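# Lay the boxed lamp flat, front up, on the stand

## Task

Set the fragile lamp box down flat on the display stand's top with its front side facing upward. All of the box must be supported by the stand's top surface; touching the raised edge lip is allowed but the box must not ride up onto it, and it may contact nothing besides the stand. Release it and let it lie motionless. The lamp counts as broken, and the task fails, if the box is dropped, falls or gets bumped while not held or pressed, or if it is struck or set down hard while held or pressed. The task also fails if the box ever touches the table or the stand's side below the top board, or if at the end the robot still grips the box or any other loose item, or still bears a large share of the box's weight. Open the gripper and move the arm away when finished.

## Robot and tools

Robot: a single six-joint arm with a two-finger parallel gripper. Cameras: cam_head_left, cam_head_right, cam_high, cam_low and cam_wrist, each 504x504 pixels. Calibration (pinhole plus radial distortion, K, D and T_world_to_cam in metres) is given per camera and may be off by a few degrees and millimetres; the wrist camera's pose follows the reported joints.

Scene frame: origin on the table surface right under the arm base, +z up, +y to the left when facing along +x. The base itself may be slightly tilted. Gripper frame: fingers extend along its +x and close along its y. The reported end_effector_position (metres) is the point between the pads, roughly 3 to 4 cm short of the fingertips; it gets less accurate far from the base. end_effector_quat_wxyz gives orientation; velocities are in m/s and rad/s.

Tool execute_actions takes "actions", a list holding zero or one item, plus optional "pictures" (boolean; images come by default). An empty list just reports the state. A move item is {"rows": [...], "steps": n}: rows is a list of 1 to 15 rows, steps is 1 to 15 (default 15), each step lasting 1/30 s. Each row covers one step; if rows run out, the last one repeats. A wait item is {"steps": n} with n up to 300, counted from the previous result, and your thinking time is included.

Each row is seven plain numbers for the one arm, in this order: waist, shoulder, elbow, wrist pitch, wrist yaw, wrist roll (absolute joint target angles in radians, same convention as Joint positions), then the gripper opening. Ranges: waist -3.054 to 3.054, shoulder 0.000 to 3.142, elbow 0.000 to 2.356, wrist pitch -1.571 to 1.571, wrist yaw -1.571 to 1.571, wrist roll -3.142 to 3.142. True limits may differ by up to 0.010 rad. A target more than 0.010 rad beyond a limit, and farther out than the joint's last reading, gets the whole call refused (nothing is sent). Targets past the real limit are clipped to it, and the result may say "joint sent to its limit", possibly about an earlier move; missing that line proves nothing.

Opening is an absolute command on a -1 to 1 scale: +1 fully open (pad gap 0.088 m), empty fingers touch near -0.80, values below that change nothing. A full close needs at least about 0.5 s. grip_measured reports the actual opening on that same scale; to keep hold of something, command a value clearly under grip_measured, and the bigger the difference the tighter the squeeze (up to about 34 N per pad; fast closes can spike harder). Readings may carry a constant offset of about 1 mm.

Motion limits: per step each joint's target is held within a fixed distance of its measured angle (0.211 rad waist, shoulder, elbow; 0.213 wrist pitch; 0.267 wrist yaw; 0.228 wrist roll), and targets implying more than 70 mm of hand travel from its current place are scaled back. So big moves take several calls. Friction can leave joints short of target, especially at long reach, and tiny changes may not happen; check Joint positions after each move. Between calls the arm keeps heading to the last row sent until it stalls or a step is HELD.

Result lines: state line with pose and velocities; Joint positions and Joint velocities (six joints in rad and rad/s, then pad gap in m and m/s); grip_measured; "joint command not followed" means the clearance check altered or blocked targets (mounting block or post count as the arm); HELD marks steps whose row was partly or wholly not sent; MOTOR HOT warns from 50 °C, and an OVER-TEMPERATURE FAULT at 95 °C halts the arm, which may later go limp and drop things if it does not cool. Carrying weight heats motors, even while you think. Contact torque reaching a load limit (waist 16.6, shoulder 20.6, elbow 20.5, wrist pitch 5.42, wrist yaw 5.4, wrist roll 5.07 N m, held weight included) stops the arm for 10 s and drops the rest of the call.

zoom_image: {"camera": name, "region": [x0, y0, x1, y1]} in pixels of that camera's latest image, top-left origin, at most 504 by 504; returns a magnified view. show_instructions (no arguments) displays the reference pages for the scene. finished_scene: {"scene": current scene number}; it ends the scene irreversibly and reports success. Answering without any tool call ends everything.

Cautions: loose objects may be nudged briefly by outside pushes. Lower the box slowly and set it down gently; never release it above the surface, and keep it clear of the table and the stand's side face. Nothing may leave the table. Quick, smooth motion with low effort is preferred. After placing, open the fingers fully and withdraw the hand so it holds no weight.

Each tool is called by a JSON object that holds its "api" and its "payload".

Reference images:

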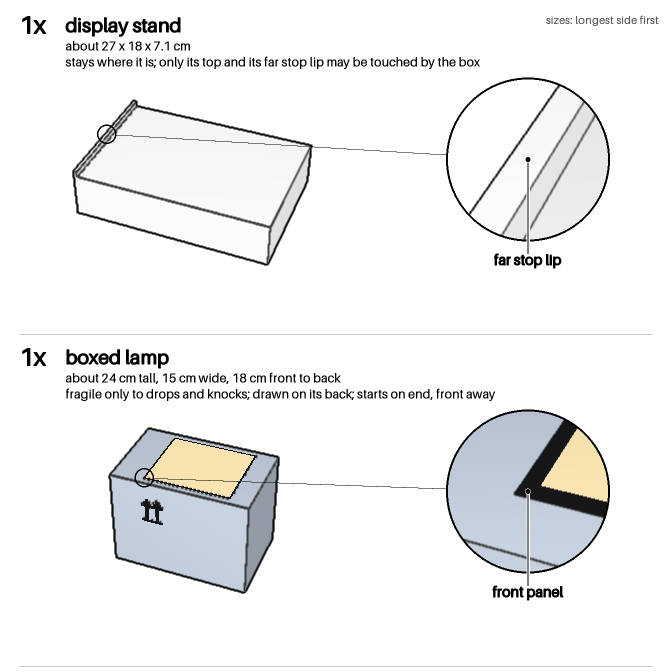

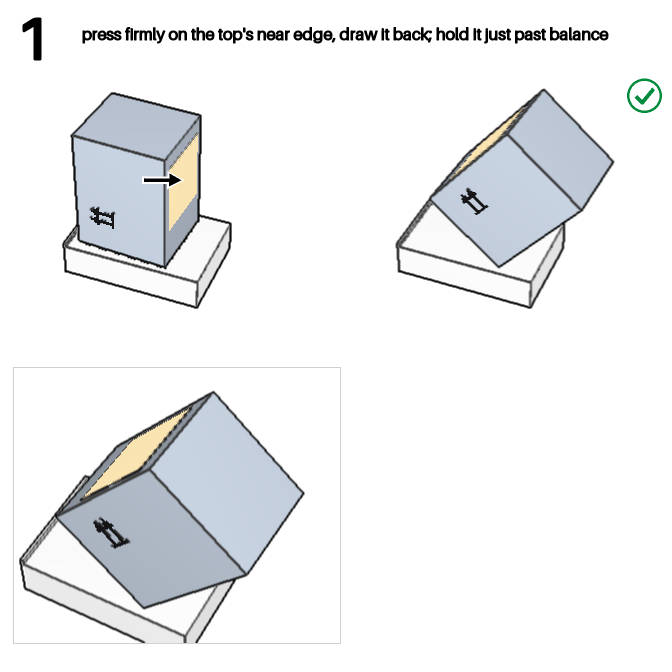

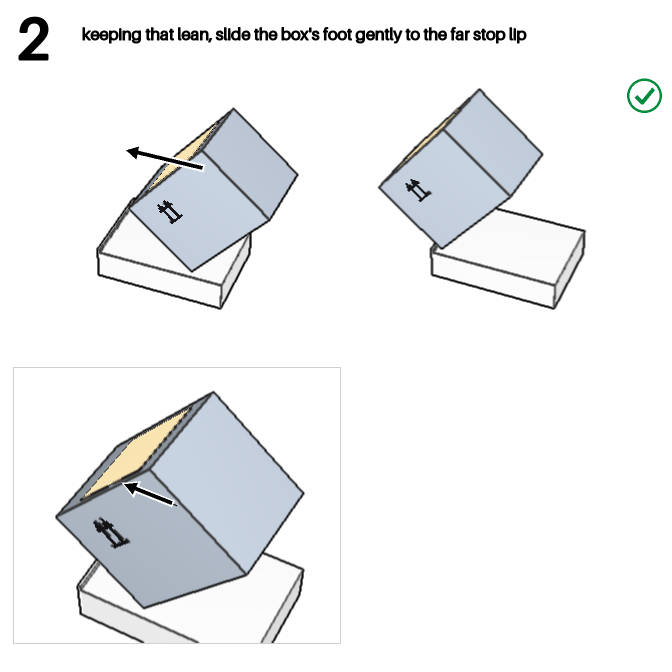

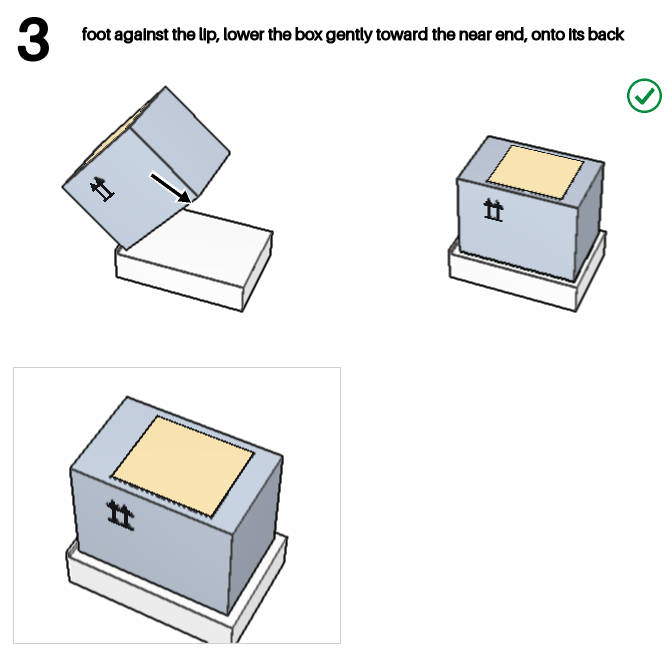

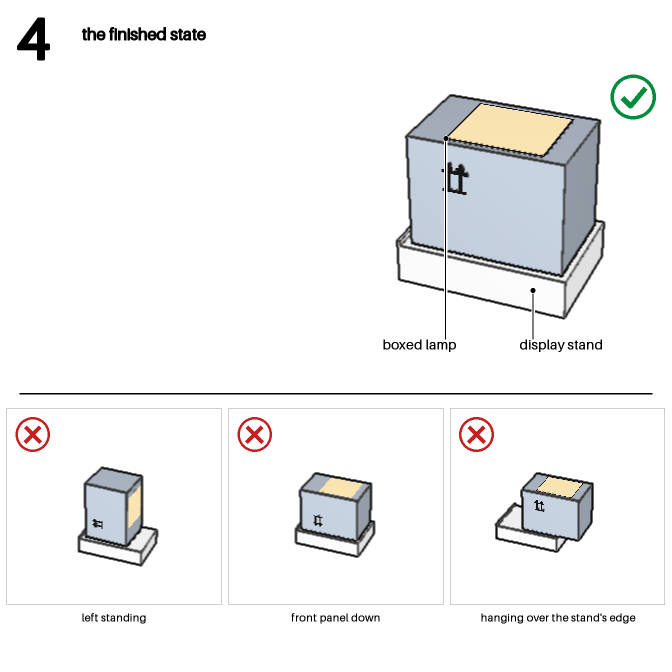

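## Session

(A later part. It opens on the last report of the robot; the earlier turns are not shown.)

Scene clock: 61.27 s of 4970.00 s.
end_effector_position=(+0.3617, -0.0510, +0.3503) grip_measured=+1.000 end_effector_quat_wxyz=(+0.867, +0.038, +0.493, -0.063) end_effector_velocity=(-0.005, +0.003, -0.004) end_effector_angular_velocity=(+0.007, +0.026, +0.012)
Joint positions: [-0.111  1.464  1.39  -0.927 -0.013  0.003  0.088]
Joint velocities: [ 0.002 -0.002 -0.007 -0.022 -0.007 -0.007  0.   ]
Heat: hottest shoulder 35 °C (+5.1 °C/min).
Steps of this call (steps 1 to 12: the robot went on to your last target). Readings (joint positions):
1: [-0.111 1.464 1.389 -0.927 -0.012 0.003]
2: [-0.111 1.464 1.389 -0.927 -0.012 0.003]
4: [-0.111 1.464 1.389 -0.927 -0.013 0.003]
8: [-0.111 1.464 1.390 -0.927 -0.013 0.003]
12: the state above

{"api": "execute_actions", "payload": {"actions": [{"rows": [[-0.108, 1.466, 1.382, -0.926, -0.016, 0.0, 1.0], [-0.108, 1.466, 1.378, -0.924, -0.016, 0.0, 1.0], [-0.108, 1.466, 1.375, -0.922, -0.016, 0.0, 1.0], [-0.108, 1.466, 1.372, -0.92, -0.016, 0.0, 1.0], [-0.108, 1.466, 1.369, -0.918, -0.016, 0.0, 1.0], [-0.108, 1.466, 1.366, -0.916, -0.016, 0.0, 1.0], [-0.108, 1.466, 1.363, -0.914, -0.016, 0.0, 1.0], [-0.108, 1.466, 1.360, -0.912, -0.016, 0.0, 1.0], [-0.108, 1.466, 1.357, -0.910, -0.016, 0.0, 1.0], [-0.108, 1.466, 1.354, -0.909, -0.016, 0.0, 1.0], [-0.108, 1.468, 1.352, -0.909, -0.016, 0.0, 1.0], [-0.108, 1.470, 1.350, -0.909, -0.016, 0.0, 1.0]], "steps": 15}], "pictures": false}}

{"api": "execute_actions", "payload": {"actions": [{"rows": [[-0.108, 1.473, 1.348, -0.910, -0.016, 0.0, 1.0], [-0.108, 1.476, 1.346, -0.911, -0.016, 0.0, 1.0], [-0.108, 1.479, 1.344, -0.912, -0.016, 0.0, 1.0], [-0.108, 1.482, 1.342, -0.913, -0.016, 0.0, 1.0], [-0.108, 1.485, 1.340, -0.914, -0.016, 0.0, 1.0], [-0.108, 1.488, 1.337, -0.916, -0.016, 0.0, 1.0], [-0.108, 1.491, 1.334, -0.918, -0.016, 0.0, 1.0], [-0.108, 1.494, 1.331, -0.920, -0.016, 0.0, 1.0], [-0.108, 1.497, 1.328, -0.922, -0.016, 0.0, 1.0], [-0.108, 1.500, 1.325, -0.924, -0.016, 0.0, 1.0], [-0.108, 1.502, 1.323, -0.926, -0.016, 0.0, 1.0], [-0.108, 1.504, 1.322, -0.928, -0.016, 0.0, 1.0]], "steps": 15}], "pictures": false}}

{"api": "execute_actions", "payload": {"actions": [{"steps": 20}]}}

Scene clock: 64.20 s of 4970.00 s.
end_effector_position=(+0.3619, -0.0512, +0.3456) grip_measured=+1.000 end_effector_quat_wxyz=(+0.867, +0.037, +0.493, -0.063) end_effector_velocity=(-0.001, +0.000, -0.006) end_effector_angular_velocity=(+0.004, +0.012, +0.007)
Joint positions: [-0.111  1.464  1.372 -0.911 -0.013  0.002  0.088]
Joint velocities: [-0.002  0.002 -0.017  0.007 -0.007 -0.007  0.   ]
Heat: hottest shoulder 35 °C (+4.1 °C/min).
Steps of this call (steps 1 to 15: the robot went on to your last target; steps 16 to 73: nothing new was sent; steps 74 to 88: all 15 steps of this action). Readings (joint positions):
74: [-0.111 1.464 1.390 -0.927 -0.013 0.003]
75: [-0.111 1.464 1.390 -0.927 -0.013 0.003]
77: [-0.111 1.464 1.390 -0.927 -0.013 0.003]
81: [-0.111 1.464 1.384 -0.919 -0.013 0.003]
88: the state above

Scene clock: 64.70 s of 4970.00 s.
end_effector_position=(+0.3612, -0.0513, +0.3423) grip_measured=+1.000 end_effector_quat_wxyz=(+0.865, +0.036, +0.497, -0.062) end_effector_velocity=(-0.002, +0.003, -0.001) end_effector_angular_velocity=(+0.009, +0.006, +0.028)
Joint positions: [-0.111  1.466  1.364 -0.909 -0.011 -0.001  0.088]
Joint velocities: [-0.002 -0.002 -0.002 -0.007 -0.022 -0.022  0.   ]
Heat: hottest shoulder 35 °C (+4.0 °C/min).
Steps of this call (steps 1 to 15: all 15 steps of this action). Readings (joint positions):
1: [-0.111 1.464 1.371 -0.911 -0.013 0.002]
2: [-0.111 1.464 1.371 -0.910 -0.013 0.002]
4: [-0.111 1.464 1.369 -0.910 -0.013 0.002]
8: [-0.111 1.464 1.366 -0.909 -0.012 0.001]
15: the state above

Scene clock: 65.37 s of 4970.00 s.
end_effector_position=(+0.3610, -0.0513, +0.3419) grip_measured=+1.000 end_effector_quat_wxyz=(+0.864, +0.035, +0.498, -0.062) end_effector_velocity=(-0.001, +0.004, -0.001) end_effector_angular_velocity=(+0.009, +0.006, +0.032)
Joint positions: [-0.111  1.466  1.363 -0.91  -0.011 -0.003  0.088]
Joint velocities: [ 0.002 -0.002 -0.002 -0.007 -0.022 -0.022  0.   ]
Heat: hottest shoulder 34 °C (+3.0 °C/min).
Steps of this call (steps 1 to 15: the robot went on to your last target; steps 16 to 20: nothing new was sent). Readings (joint positions):
1: [-0.111 1.466 1.364 -0.909 -0.011 -0.002]
2: [-0.111 1.466 1.364 -0.909 -0.011 -0.002]
4: [-0.111 1.466 1.363 -0.909 -0.011 -0.002]
8: [-0.111 1.466 1.363 -0.910 -0.011 -0.002]
20: the state above
The arm was judged still, so your last target was given up. Only a new action makes it travel on or press farther. Fingers that are still opening or closing keep moving.
camera_calibration (this result's frames):
cam_wrist: T_world_to_cam=[[-0.124006, -0.992255, 0.00728744, 0.000314879], [-0.969104, 0.119528, -0.215758, 0.467303], [0.213215, -0.0338176, -0.97642, 0.327226], [0, 0, 0, 1]] pos_world=[0.383135, -0.0444776, 0.420332]

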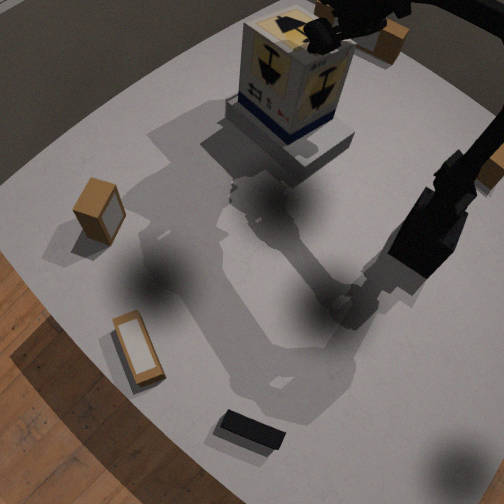

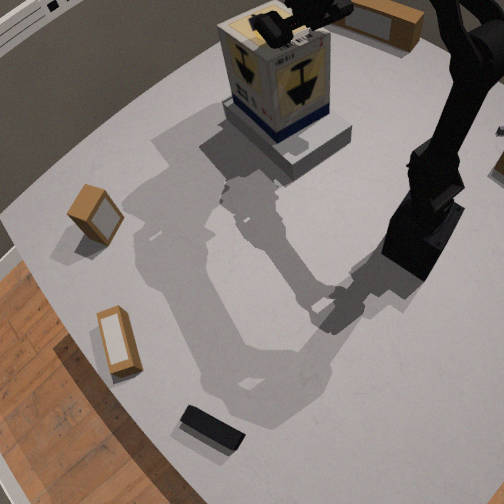

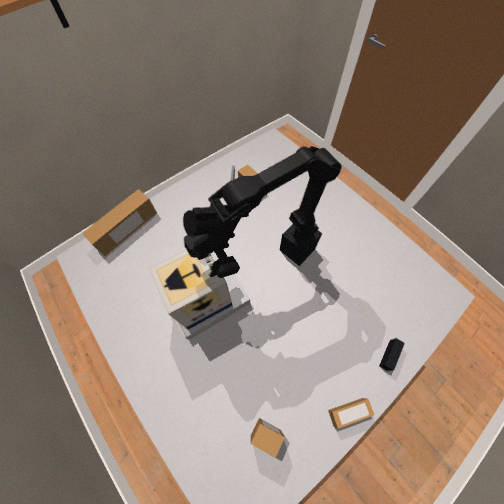

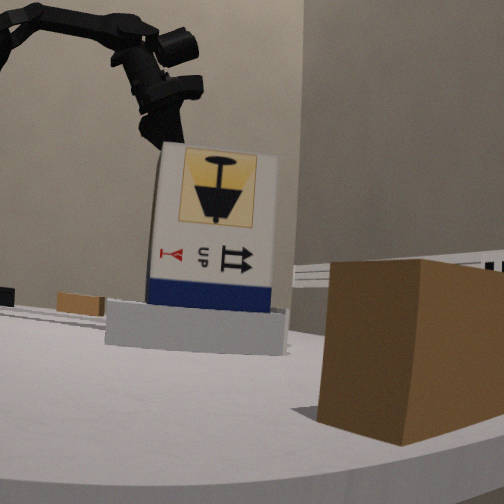

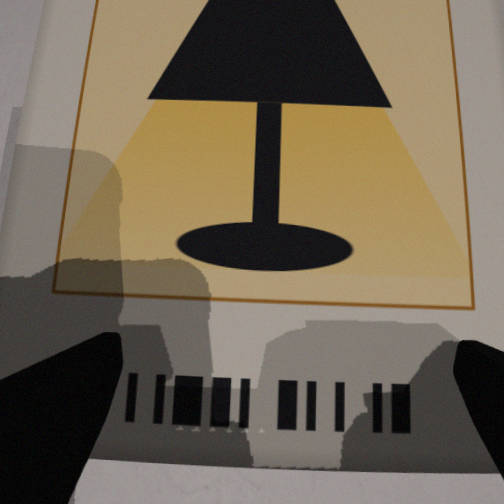

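{"api": "execute_actions", "payload": {"actions": [{"rows": [[-0.108, 1.502, 1.316, -0.930, -0.012, 0.0, 1.0], [-0.108, 1.499, 1.310, -0.932, -0.012, 0.0, 1.0], [-0.108, 1.495, 1.304, -0.934, -0.012, 0.0, 1.0], [-0.108, 1.491, 1.299, -0.935, -0.012, 0.0, 1.0], [-0.108, 1.487, 1.294, -0.935, -0.012, 0.0, 1.0], [-0.108, 1.483, 1.289, -0.935, -0.012, 0.0, 1.0], [-0.108, 1.479, 1.284, -0.934, -0.012, 0.0, 1.0], [-0.108, 1.475, 1.279, -0.933, -0.012, 0.0, 1.0], [-0.108, 1.470, 1.274, -0.932, -0.012, 0.0, 1.0], [-0.108, 1.466, 1.269, -0.931, -0.012, 0.0, 1.0], [-0.108, 1.462, 1.264, -0.930, -0.012, 0.0, 1.0], [-0.108, 1.457, 1.259, -0.929, -0.012, 0.0, 1.0], [-0.108, 1.453, 1.254, -0.928, -0.012, 0.0, 1.0], [-0.108, 1.449, 1.249, -0.928, -0.012, 0.0, 1.0], [-0.108, 1.445, 1.244, -0.9275, -0.012, 0.0, 1.0]], "steps": 15}], "pictures": false}}

{"api": "execute_actions", "payload": {"actions": [{"steps": 20}]}}

Scene clock: 72.90 s of 4970.00 s.
end_effector_position=(+0.3510, -0.0497, +0.3396) grip_measured=+1.000 end_effector_quat_wxyz=(+0.864, +0.035, +0.498, -0.062) end_effector_velocity=(-0.032, +0.005, -0.000) end_effector_angular_velocity=(-0.001, -0.027, +0.008)
Joint positions: [-0.111  1.427  1.318 -0.904 -0.011 -0.003  0.088]
Joint velocities: [-0.002 -0.144 -0.139  0.022 -0.007 -0.007  0.   ]
Heat: hottest shoulder 34 °C (+1.0 °C/min).
Steps of this call (steps 1 to 90: nothing new was sent; then 4.03 s passed at rest; steps 91 to 105: all 15 steps of this action). Readings (joint positions):
91: [-0.111 1.467 1.363 -0.910 -0.011 -0.003]
92: [-0.111 1.467 1.362 -0.910 -0.011 -0.003]
94: [-0.111 1.467 1.360 -0.909 -0.011 -0.003]
98: [-0.111 1.459 1.350 -0.907 -0.011 -0.003]
105: the state above

Scene clock: 73.57 s of 4970.00 s.
end_effector_position=(+0.3480, -0.0492, +0.3395) grip_measured=+1.000 end_effector_quat_wxyz=(+0.865, +0.035, +0.497, -0.062) end_effector_velocity=(-0.002, +0.001, -0.001) end_effector_angular_velocity=(+0.004, +0.007, +0.008)
Joint positions: [-0.11   1.414  1.305 -0.902 -0.01  -0.003  0.088]
Joint velocities: [-0.002 -0.002 -0.002 -0.007 -0.007 -0.007  0.   ]
Heat: hottest shoulder 34 °C (+1.0 °C/min).
Steps of this call (steps 1 to 20: the robot went on to your last target). Readings (joint positions):
1: [-0.111 1.423 1.315 -0.903 -0.011 -0.003]
2: [-0.111 1.420 1.312 -0.903 -0.010 -0.003]
4: [-0.111 1.417 1.308 -0.903 -0.010 -0.003]
8: [-0.111 1.415 1.307 -0.902 -0.010 -0.003]
20: the state above
camera_calibration (this result's frames):
cam_wrist: T_world_to_cam=[[-0.123626, -0.992297, 0.00799223, 0.000434598], [-0.9686, 0.118915, -0.218342, 0.454585], [0.21571, -0.0347341, -0.975839, 0.326603], [0, 0, 0, 1]] pos_world=[0.369913, -0.0422815, 0.417963]

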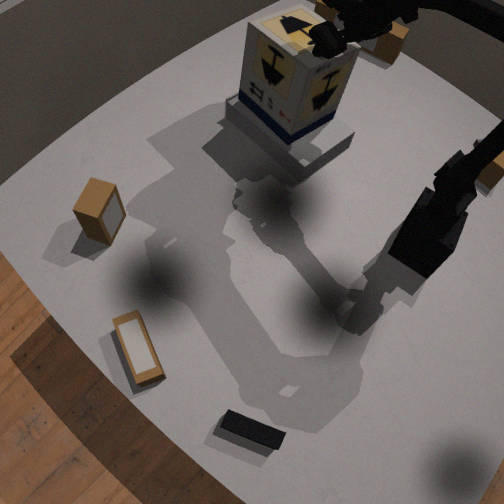

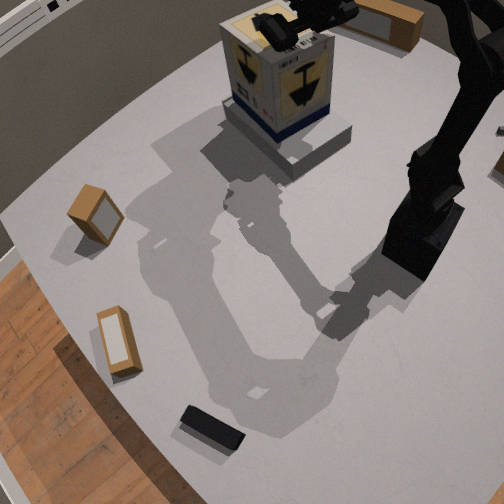

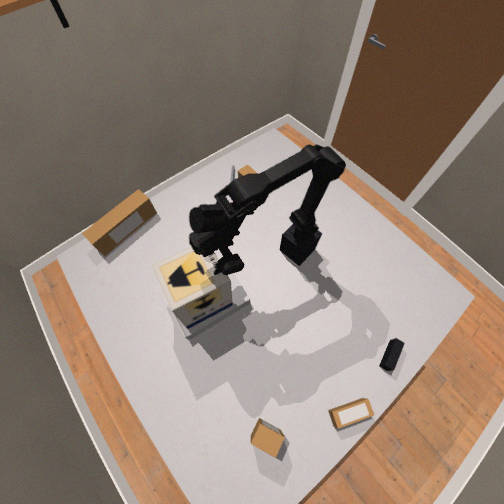

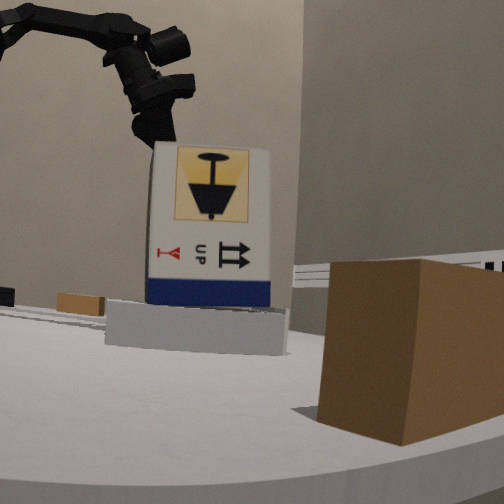

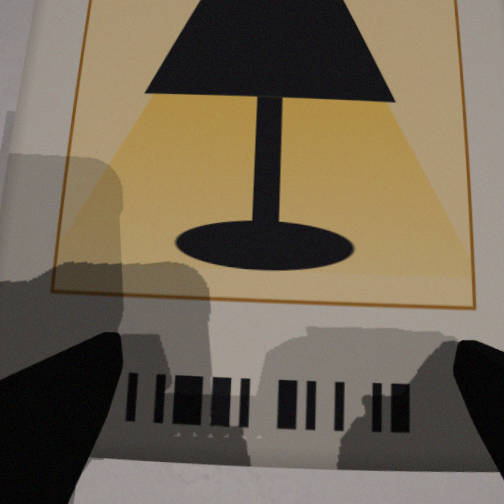

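{"api": "execute_actions", "payload": {"actions": [{"rows": [[-0.108, 1.441, 1.240, -0.926, -0.012, 0.0, 1.0], [-0.108, 1.436, 1.235, -0.924, -0.012, 0.0, 1.0], [-0.108, 1.430, 1.230, -0.921, -0.012, 0.0, 1.0], [-0.108, 1.424, 1.224, -0.919, -0.012, 0.0, 1.0], [-0.108, 1.418, 1.219, -0.916, -0.012, 0.0, 1.0], [-0.108, 1.412, 1.213, -0.913, -0.012, 0.0, 1.0], [-0.108, 1.406, 1.208, -0.911, -0.012, 0.0, 1.0], [-0.108, 1.400, 1.202, -0.908, -0.012, 0.0, 1.0], [-0.108, 1.394, 1.197, -0.906, -0.012, 0.0, 1.0], [-0.108, 1.388, 1.191, -0.903, -0.012, 0.0, 1.0], [-0.108, 1.382, 1.185, -0.900, -0.012, 0.0, 1.0], [-0.108, 1.376, 1.180, -0.898, -0.012, 0.0, 1.0], [-0.108, 1.370, 1.174, -0.895, -0.012, 0.0, 1.0], [-0.108, 1.364, 1.169, -0.893, -0.012, 0.0, 1.0], [-0.108, 1.358, 1.163, -0.890, -0.012, 0.0, 1.0]], "steps": 15}], "pictures": false}}

{"api": "execute_actions", "payload": {"actions": [{"rows": [[-0.108, 1.352, 1.157, -0.888, -0.012, 0.0, 1.0], [-0.108, 1.346, 1.152, -0.885, -0.012, 0.0, 1.0], [-0.108, 1.340, 1.146, -0.883, -0.012, 0.0, 1.0], [-0.108, 1.334, 1.141, -0.880, -0.012, 0.0, 1.0], [-0.108, 1.328, 1.135, -0.878, -0.012, 0.0, 1.0], [-0.108, 1.322, 1.130, -0.875, -0.012, 0.0, 1.0], [-0.108, 1.316, 1.124, -0.872, -0.012, 0.0, 1.0], [-0.108, 1.310, 1.118, -0.870, -0.012, 0.0, 1.0], [-0.108, 1.304, 1.113, -0.867, -0.012, 0.0, 1.0], [-0.108, 1.298, 1.107, -0.865, -0.012, 0.0, 1.0], [-0.108, 1.292, 1.102, -0.862, -0.012, 0.0, 1.0], [-0.108, 1.286, 1.096, -0.860, -0.012, 0.0, 1.0], [-0.108, 1.280, 1.091, -0.857, -0.012, 0.0, 1.0], [-0.108, 1.275, 1.086, -0.855, -0.012, 0.0, 1.0], [-0.108, 1.271, 1.082, -0.853, -0.012, 0.0, 1.0]], "steps": 15}], "pictures": false}}

{"api": "execute_actions", "payload": {"actions": [{"steps": 15}]}}

Scene clock: 76.87 s of 4970.00 s.
end_effector_position=(+0.3356, -0.0474, +0.3395) grip_measured=+1.000 end_effector_quat_wxyz=(+0.871, +0.034, +0.485, -0.063) end_effector_velocity=(-0.032, +0.005, -0.001) end_effector_angular_velocity=(-0.012, -0.065, -0.007)
Joint positions: [-0.11   1.347  1.237 -0.875 -0.01  -0.003  0.088]
Joint velocities: [ 0.002 -0.173 -0.173  0.066  0.007  0.007  0.   ]
Heat: hottest shoulder 33 °C (-1.0 °C/min).
Steps of this call (steps 1 to 15: the robot went on to your last target; steps 16 to 84: nothing new was sent; steps 85 to 99: all 15 steps of this action). Readings (joint positions):
85: [-0.110 1.413 1.305 -0.901 -0.010 -0.003]
86: [-0.110 1.411 1.303 -0.900 -0.010 -0.003]
88: [-0.110 1.405 1.297 -0.898 -0.010 -0.003]
92: [-0.110 1.386 1.277 -0.891 -0.010 -0.003]
99: the state above

Scene clock: 77.37 s of 4970.00 s.
end_effector_position=(+0.3201, -0.0451, +0.3386) grip_measured=+1.000 end_effector_quat_wxyz=(+0.880, +0.032, +0.469, -0.063) end_effector_velocity=(-0.030, +0.005, -0.002) end_effector_angular_velocity=(-0.007, -0.061, +0.008)
Joint positions: [-0.11   1.26   1.152 -0.839 -0.01  -0.003  0.088]
Joint velocities: [-0.002 -0.164 -0.154  0.051 -0.007 -0.007  0.   ]
Heat: hottest shoulder 33 °C (-1.0 °C/min).
Steps of this call (steps 1 to 15: all 15 steps of this action). Readings (joint positions):
1: [-0.110 1.341 1.232 -0.872 -0.010 -0.003]
2: [-0.110 1.335 1.226 -0.870 -0.010 -0.003]
4: [-0.110 1.323 1.215 -0.865 -0.010 -0.003]
8: [-0.110 1.300 1.191 -0.856 -0.010 -0.003]
15: the state above

Scene clock: 77.87 s of 4970.00 s.
end_effector_position=(+0.3176, -0.0447, +0.3384) grip_measured=+1.000 end_effector_quat_wxyz=(+0.882, +0.032, +0.467, -0.063) end_effector_velocity=(-0.003, +0.001, -0.003) end_effector_angular_velocity=(-0.004, +0.013, +0.020)
Joint positions: [-0.11   1.246  1.137 -0.833 -0.01  -0.003  0.088]
Joint velocities: [-0.002 -0.002 -0.007 -0.007 -0.007 -0.022  0.   ]
Heat: hottest shoulder 33 °C (-1.0 °C/min).
Steps of this call (steps 1 to 15: the robot went on to your last target). Readings (joint positions):
1: [-0.110 1.256 1.147 -0.838 -0.010 -0.003]
2: [-0.110 1.252 1.144 -0.837 -0.010 -0.003]
4: [-0.110 1.249 1.141 -0.835 -0.010 -0.003]
8: [-0.110 1.246 1.138 -0.833 -0.010 -0.003]
15: the state above
camera_calibration (this result's frames):
cam_wrist: T_world_to_cam=[[-0.12404, -0.992222, 0.0104271, 0.000430153], [-0.951457, 0.115947, -0.285106, 0.441433], [0.28168, -0.0452855, -0.958439, 0.304847], [0, 0, 0, 1]] pos_world=[0.334189, -0.036951, 0.418028]

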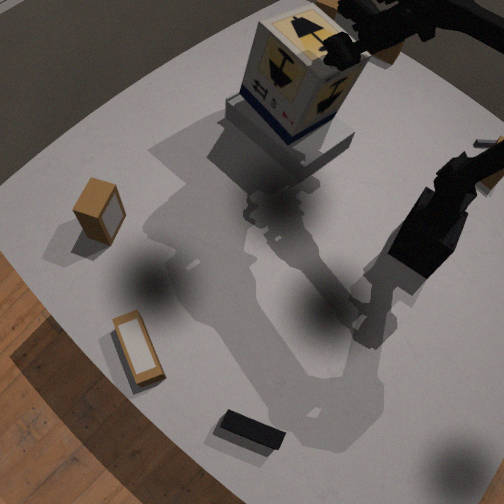

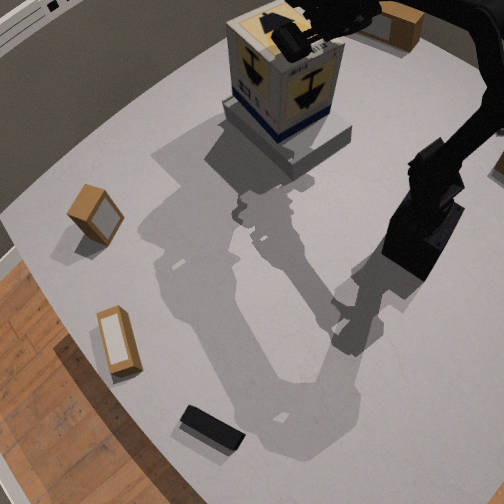

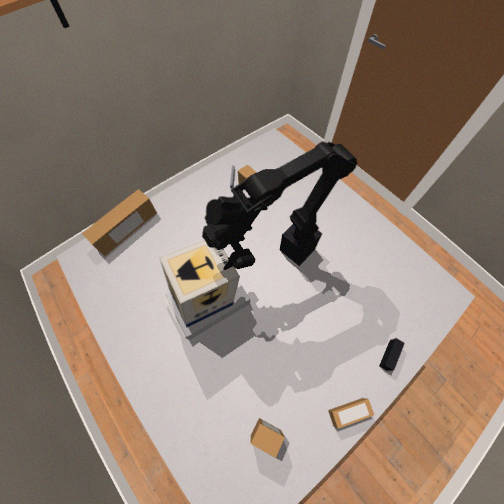

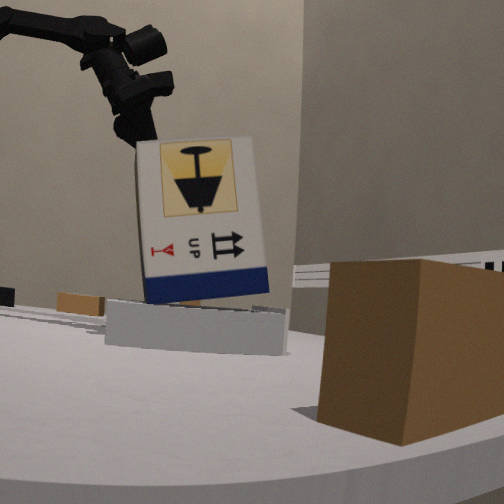

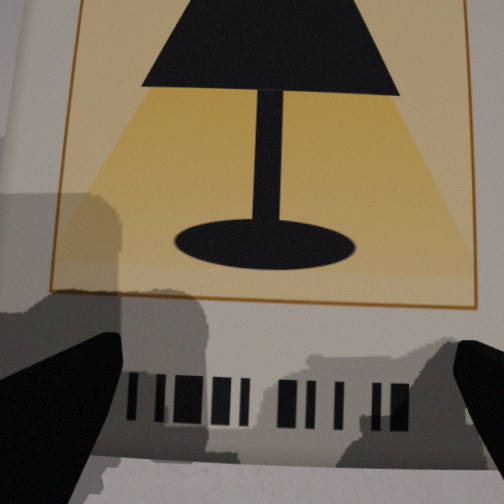

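{"api": "execute_actions", "payload": {"actions": [{"rows": [[-0.108, 1.266, 1.078, -0.852, -0.012, 0.0, 1.0], [-0.108, 1.259, 1.072, -0.850, -0.012, 0.0, 1.0], [-0.108, 1.251, 1.065, -0.848, -0.012, 0.0, 1.0], [-0.108, 1.243, 1.058, -0.846, -0.012, 0.0, 1.0], [-0.108, 1.236, 1.051, -0.844, -0.012, 0.0, 1.0], [-0.108, 1.228, 1.045, -0.842, -0.012, 0.0, 1.0], [-0.108, 1.220, 1.038, -0.840, -0.012, 0.0, 1.0], [-0.108, 1.212, 1.031, -0.838, -0.012, 0.0, 1.0], [-0.108, 1.204, 1.024, -0.836, -0.012, 0.0, 1.0], [-0.108, 1.197, 1.018, -0.834, -0.012, 0.0, 1.0], [-0.108, 1.189, 1.011, -0.832, -0.012, 0.0, 1.0], [-0.108, 1.181, 1.004, -0.830, -0.012, 0.0, 1.0], [-0.108, 1.173, 0.997, -0.828, -0.012, 0.0, 1.0], [-0.108, 1.165, 0.991, -0.826, -0.012, 0.0, 1.0], [-0.108, 1.1575, 0.984, -0.8245, -0.012, 0.0, 1.0]], "steps": 15}], "pictures": false}}

{"api": "execute_actions", "payload": {"actions": [{"rows": [[-0.108, 1.149, 0.977, -0.823, -0.012, 0.0, 1.0], [-0.108, 1.141, 0.971, -0.821, -0.012, 0.0, 1.0], [-0.108, 1.133, 0.964, -0.820, -0.012, 0.0, 1.0], [-0.108, 1.125, 0.958, -0.818, -0.012, 0.0, 1.0], [-0.108, 1.117, 0.951, -0.816, -0.012, 0.0, 1.0], [-0.108, 1.109, 0.944, -0.815, -0.012, 0.0, 1.0], [-0.108, 1.101, 0.938, -0.813, -0.012, 0.0, 1.0], [-0.108, 1.093, 0.931, -0.811, -0.012, 0.0, 1.0], [-0.108, 1.085, 0.925, -0.810, -0.012, 0.0, 1.0], [-0.108, 1.077, 0.918, -0.808, -0.012, 0.0, 1.0], [-0.108, 1.069, 0.911, -0.806, -0.012, 0.0, 1.0], [-0.108, 1.061, 0.905, -0.805, -0.012, 0.0, 1.0], [-0.108, 1.053, 0.898, -0.803, -0.012, 0.0, 1.0], [-0.108, 1.046, 0.893, -0.802, -0.012, 0.0, 1.0], [-0.108, 1.0415, 0.889, -0.801, -0.012, 0.0, 1.0]], "steps": 15}], "pictures": false}}

{"api": "execute_actions", "payload": {"actions": [{"steps": 15}]}}

Scene clock: 80.47 s of 4970.00 s.
end_effector_position=(+0.3005, -0.0421, +0.3360) grip_measured=+1.000 end_effector_quat_wxyz=(+0.888, +0.031, +0.454, -0.064) end_effector_velocity=(-0.049, +0.005, -0.012) end_effector_angular_velocity=(-0.008, -0.041, -0.012)
Joint positions: [-0.11   1.156  1.056 -0.812 -0.009 -0.003  0.088]
Joint velocities: [-0.002 -0.227 -0.208  0.022  0.007  0.007  0.   ]
Heat: hottest shoulder 33 °C (-1.0 °C/min).
Steps of this call (steps 1 to 15: the robot went on to your last target; steps 16 to 63: nothing new was sent; steps 64 to 78: all 15 steps of this action). Readings (joint positions):
64: [-0.110 1.244 1.136 -0.832 -0.010 -0.003]
65: [-0.110 1.242 1.134 -0.830 -0.010 -0.003]
67: [-0.110 1.234 1.126 -0.829 -0.010 -0.003]
71: [-0.110 1.208 1.103 -0.824 -0.010 -0.003]
78: the state above

Scene clock: 80.97 s of 4970.00 s.
end_effector_position=(+0.2789, -0.0389, +0.3315) grip_measured=+1.000 end_effector_quat_wxyz=(+0.896, +0.029, +0.438, -0.064) end_effector_velocity=(-0.041, +0.004, -0.009) end_effector_angular_velocity=(-0.019, -0.059, -0.001)
Joint positions: [-0.109  1.04   0.954 -0.791 -0.008 -0.003  0.088]
Joint velocities: [-0.002 -0.217 -0.178  0.022  0.007 -0.007  0.   ]
Heat: hottest shoulder 33 °C (-1.0 °C/min).
Steps of this call (steps 1 to 15: all 15 steps of this action). Readings (joint positions):
1: [-0.110 1.148 1.049 -0.810 -0.009 -0.003]
2: [-0.110 1.141 1.042 -0.809 -0.009 -0.003]
4: [-0.109 1.125 1.028 -0.806 -0.009 -0.003]
8: [-0.109 1.094 1.001 -0.800 -0.009 -0.003]
15: the state above

Scene clock: 81.47 s of 4970.00 s.
end_effector_position=(+0.2756, -0.0384, +0.3307) grip_measured=+1.000 end_effector_quat_wxyz=(+0.898, +0.029, +0.435, -0.065) end_effector_velocity=(+0.001, +0.002, +0.002) end_effector_angular_velocity=(-0.001, -0.012, +0.013)
Joint positions: [-0.109  1.021  0.938 -0.787 -0.008 -0.003  0.088]
Joint velocities: [ 0.002 -0.007 -0.002  0.007 -0.007 -0.007  0.   ]
Heat: hottest shoulder 33 °C (-2.0 °C/min).
Steps of this call (steps 1 to 15: the robot went on to your last target). Readings (joint positions):
1: [-0.109 1.034 0.949 -0.790 -0.008 -0.003]
2: [-0.109 1.030 0.946 -0.790 -0.008 -0.003]
4: [-0.109 1.025 0.942 -0.788 -0.008 -0.003]
8: [-0.109 1.022 0.939 -0.787 -0.008 -0.003]
15: the state above
camera_calibration (this result's frames):
cam_wrist: T_world_to_cam=[[-0.123851, -0.992211, 0.0133741, 0.000542406], [-0.928994, 0.111202, -0.352993, 0.41459], [0.348756, -0.0561428, -0.935531, 0.283126], [0, 0, 0, 1]] pos_world=[0.286477, -0.0296694, 0.411213]

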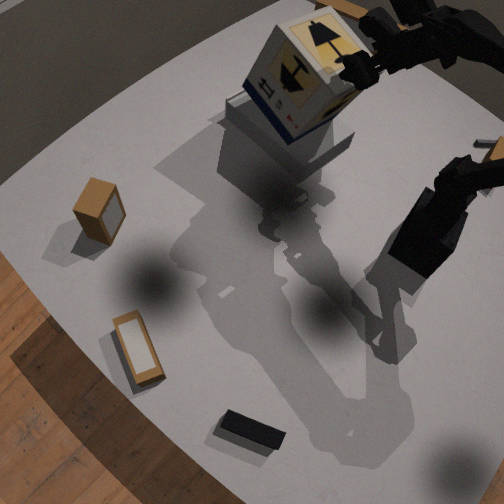

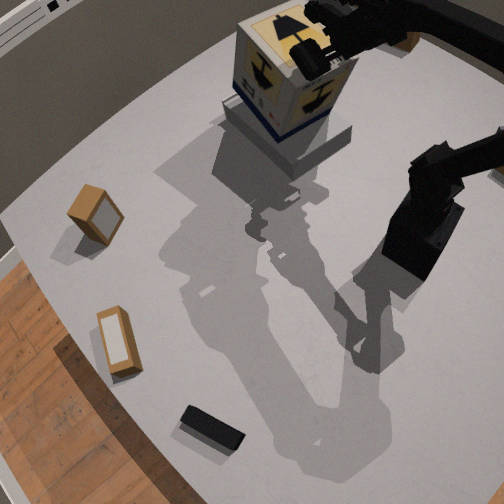

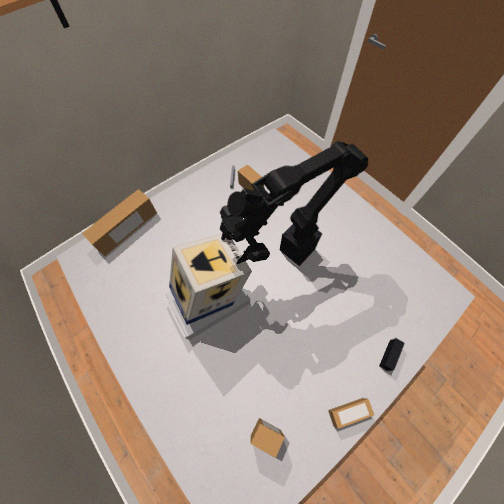

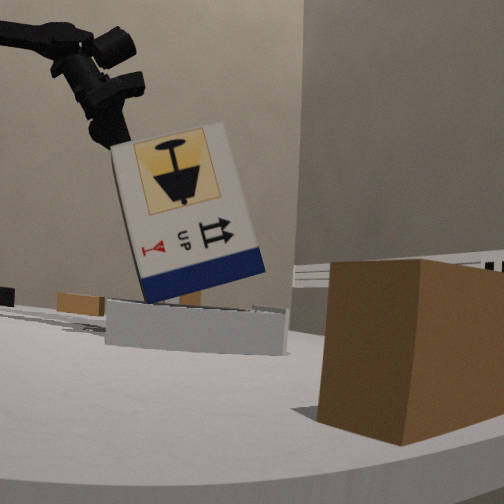

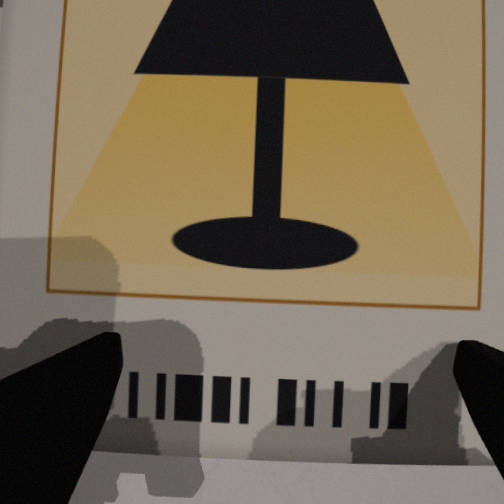

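{"api": "execute_actions", "payload": {"actions": [{"rows": [[-0.108, 1.036, 0.885, -0.800, -0.012, 0.0, 1.0], [-0.108, 1.029, 0.879, -0.799, -0.012, 0.0, 1.0], [-0.108, 1.021, 0.873, -0.798, -0.012, 0.0, 1.0], [-0.108, 1.012, 0.867, -0.797, -0.012, 0.0, 1.0], [-0.108, 1.004, 0.860, -0.795, -0.012, 0.0, 1.0], [-0.108, 0.996, 0.854, -0.794, -0.012, 0.0, 1.0], [-0.108, 0.987, 0.848, -0.793, -0.012, 0.0, 1.0], [-0.108, 0.979, 0.841, -0.792, -0.012, 0.0, 1.0], [-0.108, 0.970, 0.835, -0.790, -0.012, 0.0, 1.0], [-0.108, 0.962, 0.829, -0.789, -0.012, 0.0, 1.0], [-0.108, 0.954, 0.822, -0.788, -0.012, 0.0, 1.0], [-0.108, 0.945, 0.816, -0.787, -0.012, 0.0, 1.0], [-0.108, 0.937, 0.810, -0.786, -0.012, 0.0, 1.0], [-0.108, 0.928, 0.803, -0.784, -0.012, 0.0, 1.0], [-0.108, 0.920, 0.797, -0.7833, -0.012, 0.0, 1.0]], "steps": 15}], "pictures": false}}

{"api": "execute_actions", "payload": {"actions": [{"rows": [[-0.108, 0.911, 0.791, -0.783, -0.012, 0.0, 1.0], [-0.108, 0.902, 0.785, -0.782, -0.012, 0.0, 1.0], [-0.108, 0.894, 0.778, -0.781, -0.012, 0.0, 1.0], [-0.108, 0.885, 0.772, -0.781, -0.012, 0.0, 1.0], [-0.108, 0.876, 0.766, -0.780, -0.012, 0.0, 1.0], [-0.108, 0.867, 0.760, -0.779, -0.012, 0.0, 1.0], [-0.108, 0.859, 0.754, -0.779, -0.012, 0.0, 1.0], [-0.108, 0.850, 0.747, -0.778, -0.012, 0.0, 1.0], [-0.108, 0.841, 0.741, -0.777, -0.012, 0.0, 1.0], [-0.108, 0.832, 0.735, -0.777, -0.012, 0.0, 1.0], [-0.108, 0.823, 0.729, -0.776, -0.012, 0.0, 1.0], [-0.108, 0.815, 0.723, -0.775, -0.012, 0.0, 1.0], [-0.108, 0.806, 0.717, -0.775, -0.012, 0.0, 1.0], [-0.108, 0.798, 0.711, -0.774, -0.012, 0.0, 1.0], [-0.108, 0.793, 0.7075, -0.774, -0.012, 0.0, 1.0]], "steps": 15}], "pictures": false}}

{"api": "execute_actions", "payload": {"actions": [{"steps": 15}]}}

Scene clock: 85.53 s of 4970.00 s.
end_effector_position=(+0.2590, -0.0359, +0.3258) grip_measured=+1.000 end_effector_quat_wxyz=(+0.904, +0.027, +0.421, -0.065) end_effector_velocity=(-0.043, +0.007, -0.015) end_effector_angular_velocity=(-0.010, -0.070, +0.009)
Joint positions: [-0.109  0.925  0.861 -0.775 -0.008 -0.004  0.088]
Joint velocities: [-0.002 -0.247 -0.198  0.022 -0.007 -0.007  0.   ]
Heat: hottest shoulder 33 °C (-2.0 °C/min).
Steps of this call (steps 1 to 15: the robot went on to your last target; steps 16 to 90: nothing new was sent; then 0.57 s passed at rest; steps 91 to 105: all 15 steps of this action). Readings (joint positions):
91: [-0.109 1.019 0.937 -0.786 -0.008 -0.004]
92: [-0.109 1.017 0.935 -0.785 -0.008 -0.004]
94: [-0.109 1.009 0.928 -0.784 -0.008 -0.004]
98: [-0.109 0.981 0.906 -0.781 -0.008 -0.004]
105: the state above

Scene clock: 86.03 s of 4970.00 s.
end_effector_position=(+0.2384, -0.0329, +0.3179) grip_measured=+1.000 end_effector_quat_wxyz=(+0.912, +0.026, +0.404, -0.065) end_effector_velocity=(-0.039, +0.006, -0.018) end_effector_angular_velocity=(+0.002, -0.057, -0.002)
Joint positions: [-0.109  0.8    0.764 -0.766 -0.008 -0.004  0.088]
Joint velocities: [-0.002 -0.237 -0.173 -0.007 -0.007  0.007  0.   ]
Heat: hottest shoulder 33 °C (-2.0 °C/min).
Steps of this call (steps 1 to 15: all 15 steps of this action). Readings (joint positions):
1: [-0.109 0.917 0.854 -0.774 -0.008 -0.004]
2: [-0.109 0.909 0.848 -0.773 -0.008 -0.004]
4: [-0.109 0.892 0.835 -0.772 -0.008 -0.004]
8: [-0.109 0.859 0.809 -0.769 -0.008 -0.004]
15: the state above

Scene clock: 86.53 s of 4970.00 s.
end_effector_position=(+0.2350, -0.0325, +0.3163) grip_measured=+1.000 end_effector_quat_wxyz=(+0.913, +0.026, +0.401, -0.066) end_effector_velocity=(-0.002, +0.001, -0.002) end_effector_angular_velocity=(+0.001, +0.007, +0.008)
Joint positions: [-0.109  0.778  0.748 -0.766 -0.008 -0.004  0.088]
Joint velocities: [-0.002 -0.002 -0.002 -0.007 -0.007 -0.007  0.   ]
Heat: hottest shoulder 33 °C (-2.0 °C/min).
Steps of this call (steps 1 to 15: the robot went on to your last target). Readings (joint positions):
1: [-0.109 0.793 0.759 -0.766 -0.008 -0.004]
2: [-0.109 0.789 0.756 -0.766 -0.008 -0.004]
4: [-0.109 0.784 0.752 -0.766 -0.008 -0.004]
8: [-0.109 0.780 0.750 -0.766 -0.008 -0.004]
15: the state above
camera_calibration (this result's frames):
cam_wrist: T_world_to_cam=[[-0.124089, -0.992142, 0.0160268, 0.000828829], [-0.900793, 0.105861, -0.421149, 0.385886], [0.416143, -0.0666968, -0.90685, 0.258877], [0, 0, 0, 1]] pos_world=[0.239977, -0.0227617, 0.397265]

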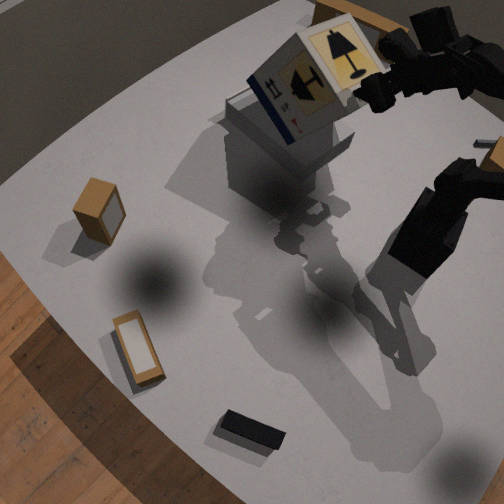

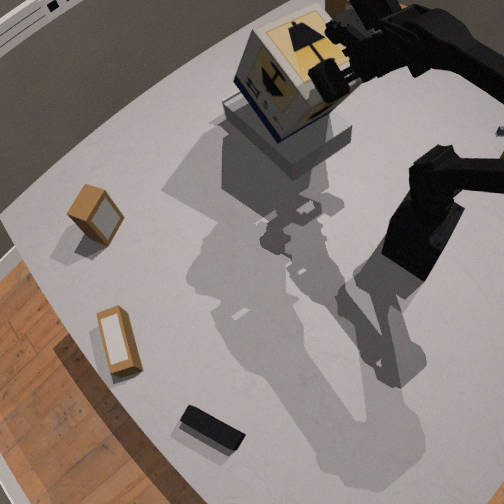

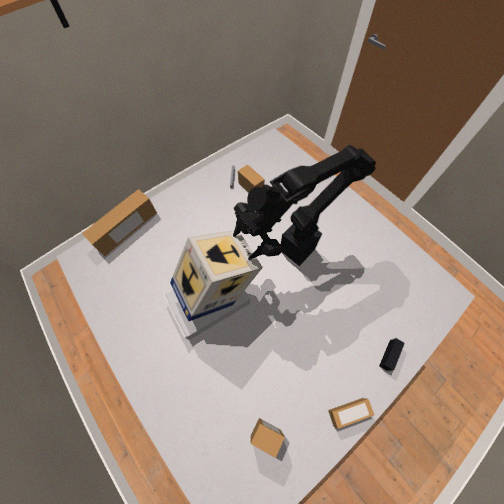

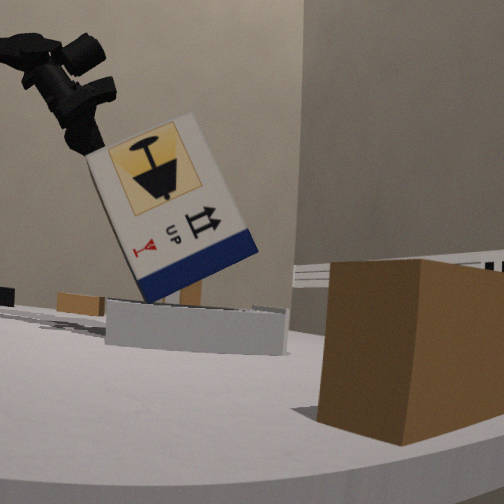

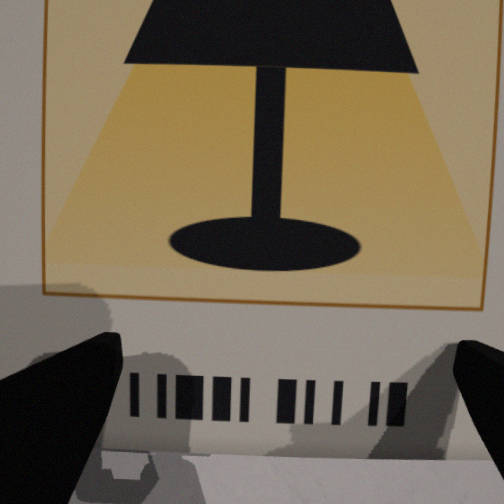

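{"api": "execute_actions", "payload": {"actions": [{"rows": [[-0.108, 0.788, 0.704, -0.774, -0.012, 0.0, 1.0], [-0.108, 0.780, 0.699, -0.775, -0.012, 0.0, 1.0], [-0.108, 0.771, 0.693, -0.775, -0.012, 0.0, 1.0], [-0.108, 0.762, 0.686, -0.775, -0.012, 0.0, 1.0], [-0.108, 0.753, 0.680, -0.776, -0.012, 0.0, 1.0], [-0.108, 0.743, 0.674, -0.776, -0.012, 0.0, 1.0], [-0.108, 0.734, 0.668, -0.776, -0.012, 0.0, 1.0], [-0.108, 0.725, 0.661, -0.777, -0.012, 0.0, 1.0], [-0.108, 0.715, 0.655, -0.777, -0.012, 0.0, 1.0], [-0.108, 0.706, 0.649, -0.778, -0.012, 0.0, 1.0], [-0.108, 0.697, 0.642, -0.778, -0.012, 0.0, 1.0], [-0.108, 0.687, 0.636, -0.779, -0.012, 0.0, 1.0], [-0.108, 0.678, 0.630, -0.779, -0.012, 0.0, 1.0], [-0.108, 0.670, 0.624, -0.780, -0.012, 0.0, 1.0], [-0.108, 0.664, 0.6204, -0.780, -0.012, 0.0, 1.0]], "steps": 15}], "pictures": false}}

{"api": "execute_actions", "payload": {"actions": [{"steps": 15}]}}

Scene clock: 89.47 s of 4970.00 s.
end_effector_position=(+0.2180, -0.0300, +0.3033) grip_measured=+1.000 end_effector_quat_wxyz=(+0.915, +0.026, +0.396, -0.066) end_effector_velocity=(-0.052, +0.014, -0.079) end_effector_angular_velocity=(+0.065, +0.146, +0.026)
Joint positions: [-0.109  0.679  0.667 -0.773 -0.008 -0.003  0.088]
Joint velocities: [-0.002 -0.188 -0.261 -0.081 -0.051  0.007  0.   ]
Heat: hottest shoulder 32 °C (-4.0 °C/min).
Steps of this call (steps 1 to 15: the robot went on to your last target; steps 16 to 73: nothing new was sent; steps 74 to 88: all 15 steps of this action). Readings (joint positions):
74: [-0.109 0.777 0.747 -0.765 -0.008 -0.004]
75: [-0.109 0.775 0.746 -0.764 -0.008 -0.004]
77: [-0.109 0.766 0.739 -0.764 -0.008 -0.004]
81: [-0.109 0.735 0.718 -0.764 -0.008 -0.004]
88: the state above

Scene clock: 89.97 s of 4970.00 s.
end_effector_position=(+0.2129, -0.0291, +0.2930) grip_measured=+1.000 end_effector_quat_wxyz=(+0.911, +0.027, +0.407, -0.065) end_effector_velocity=(-0.002, +0.001, -0.002) end_effector_angular_velocity=(+0.002, +0.007, +0.008)
Joint positions: [-0.109  0.666  0.637 -0.779 -0.01  -0.002  0.088]
Joint velocities: [-0.002 -0.002 -0.002 -0.007 -0.007 -0.007  0.   ]
Heat: hottest shoulder 32 °C (-4.0 °C/min).
Steps of this call (steps 1 to 15: the robot went on to your last target). Readings (joint positions):
1: [-0.109 0.674 0.659 -0.775 -0.008 -0.003]
2: [-0.109 0.672 0.652 -0.777 -0.009 -0.003]
4: [-0.109 0.670 0.643 -0.779 -0.010 -0.003]
8: [-0.109 0.667 0.638 -0.779 -0.010 -0.002]
15: the state above
camera_calibration (this result's frames):
cam_wrist: T_world_to_cam=[[-0.123589, -0.992241, 0.0135247, 0.00245174], [-0.906024, 0.10727, -0.409406, 0.353497], [0.404779, -0.062852, -0.912252, 0.251318], [0, 0, 0, 1]] pos_world=[0.218852, -0.0196912, 0.373956]

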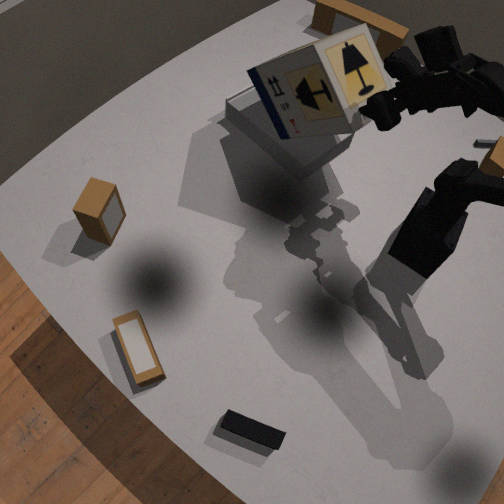

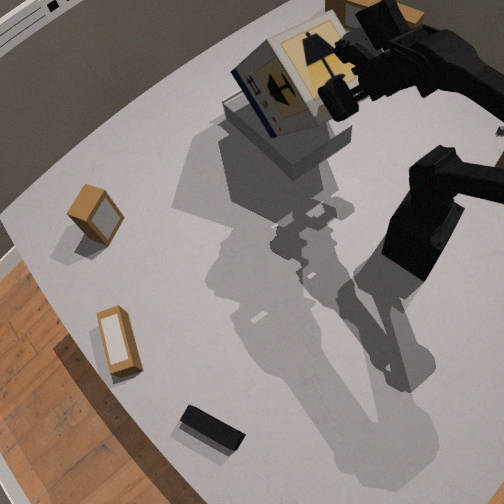

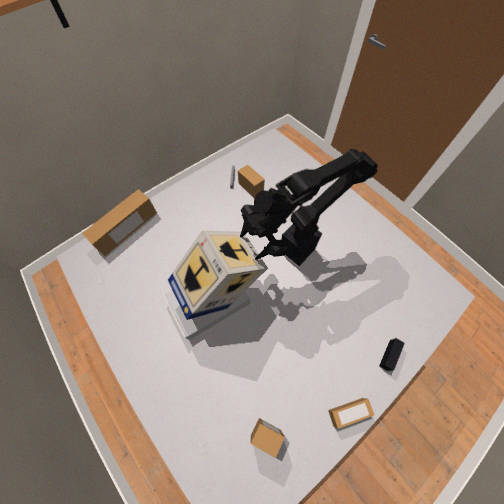

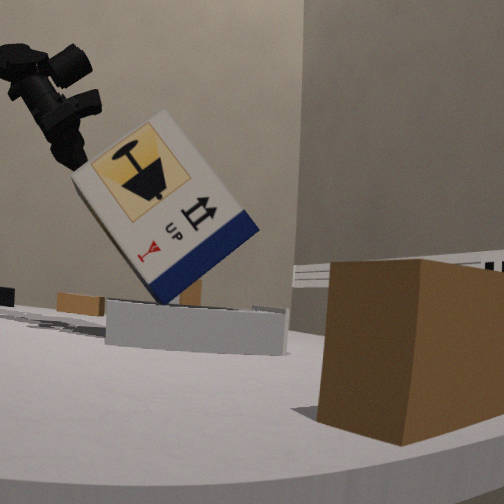

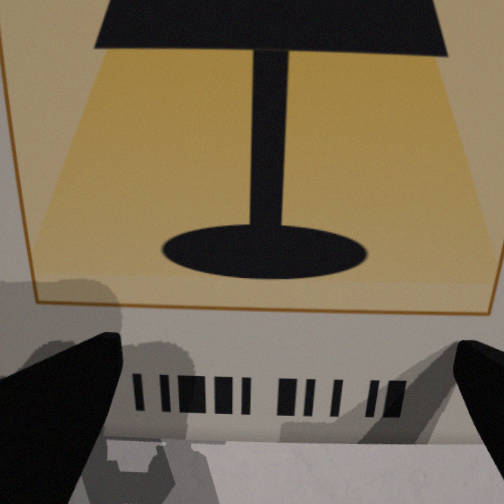

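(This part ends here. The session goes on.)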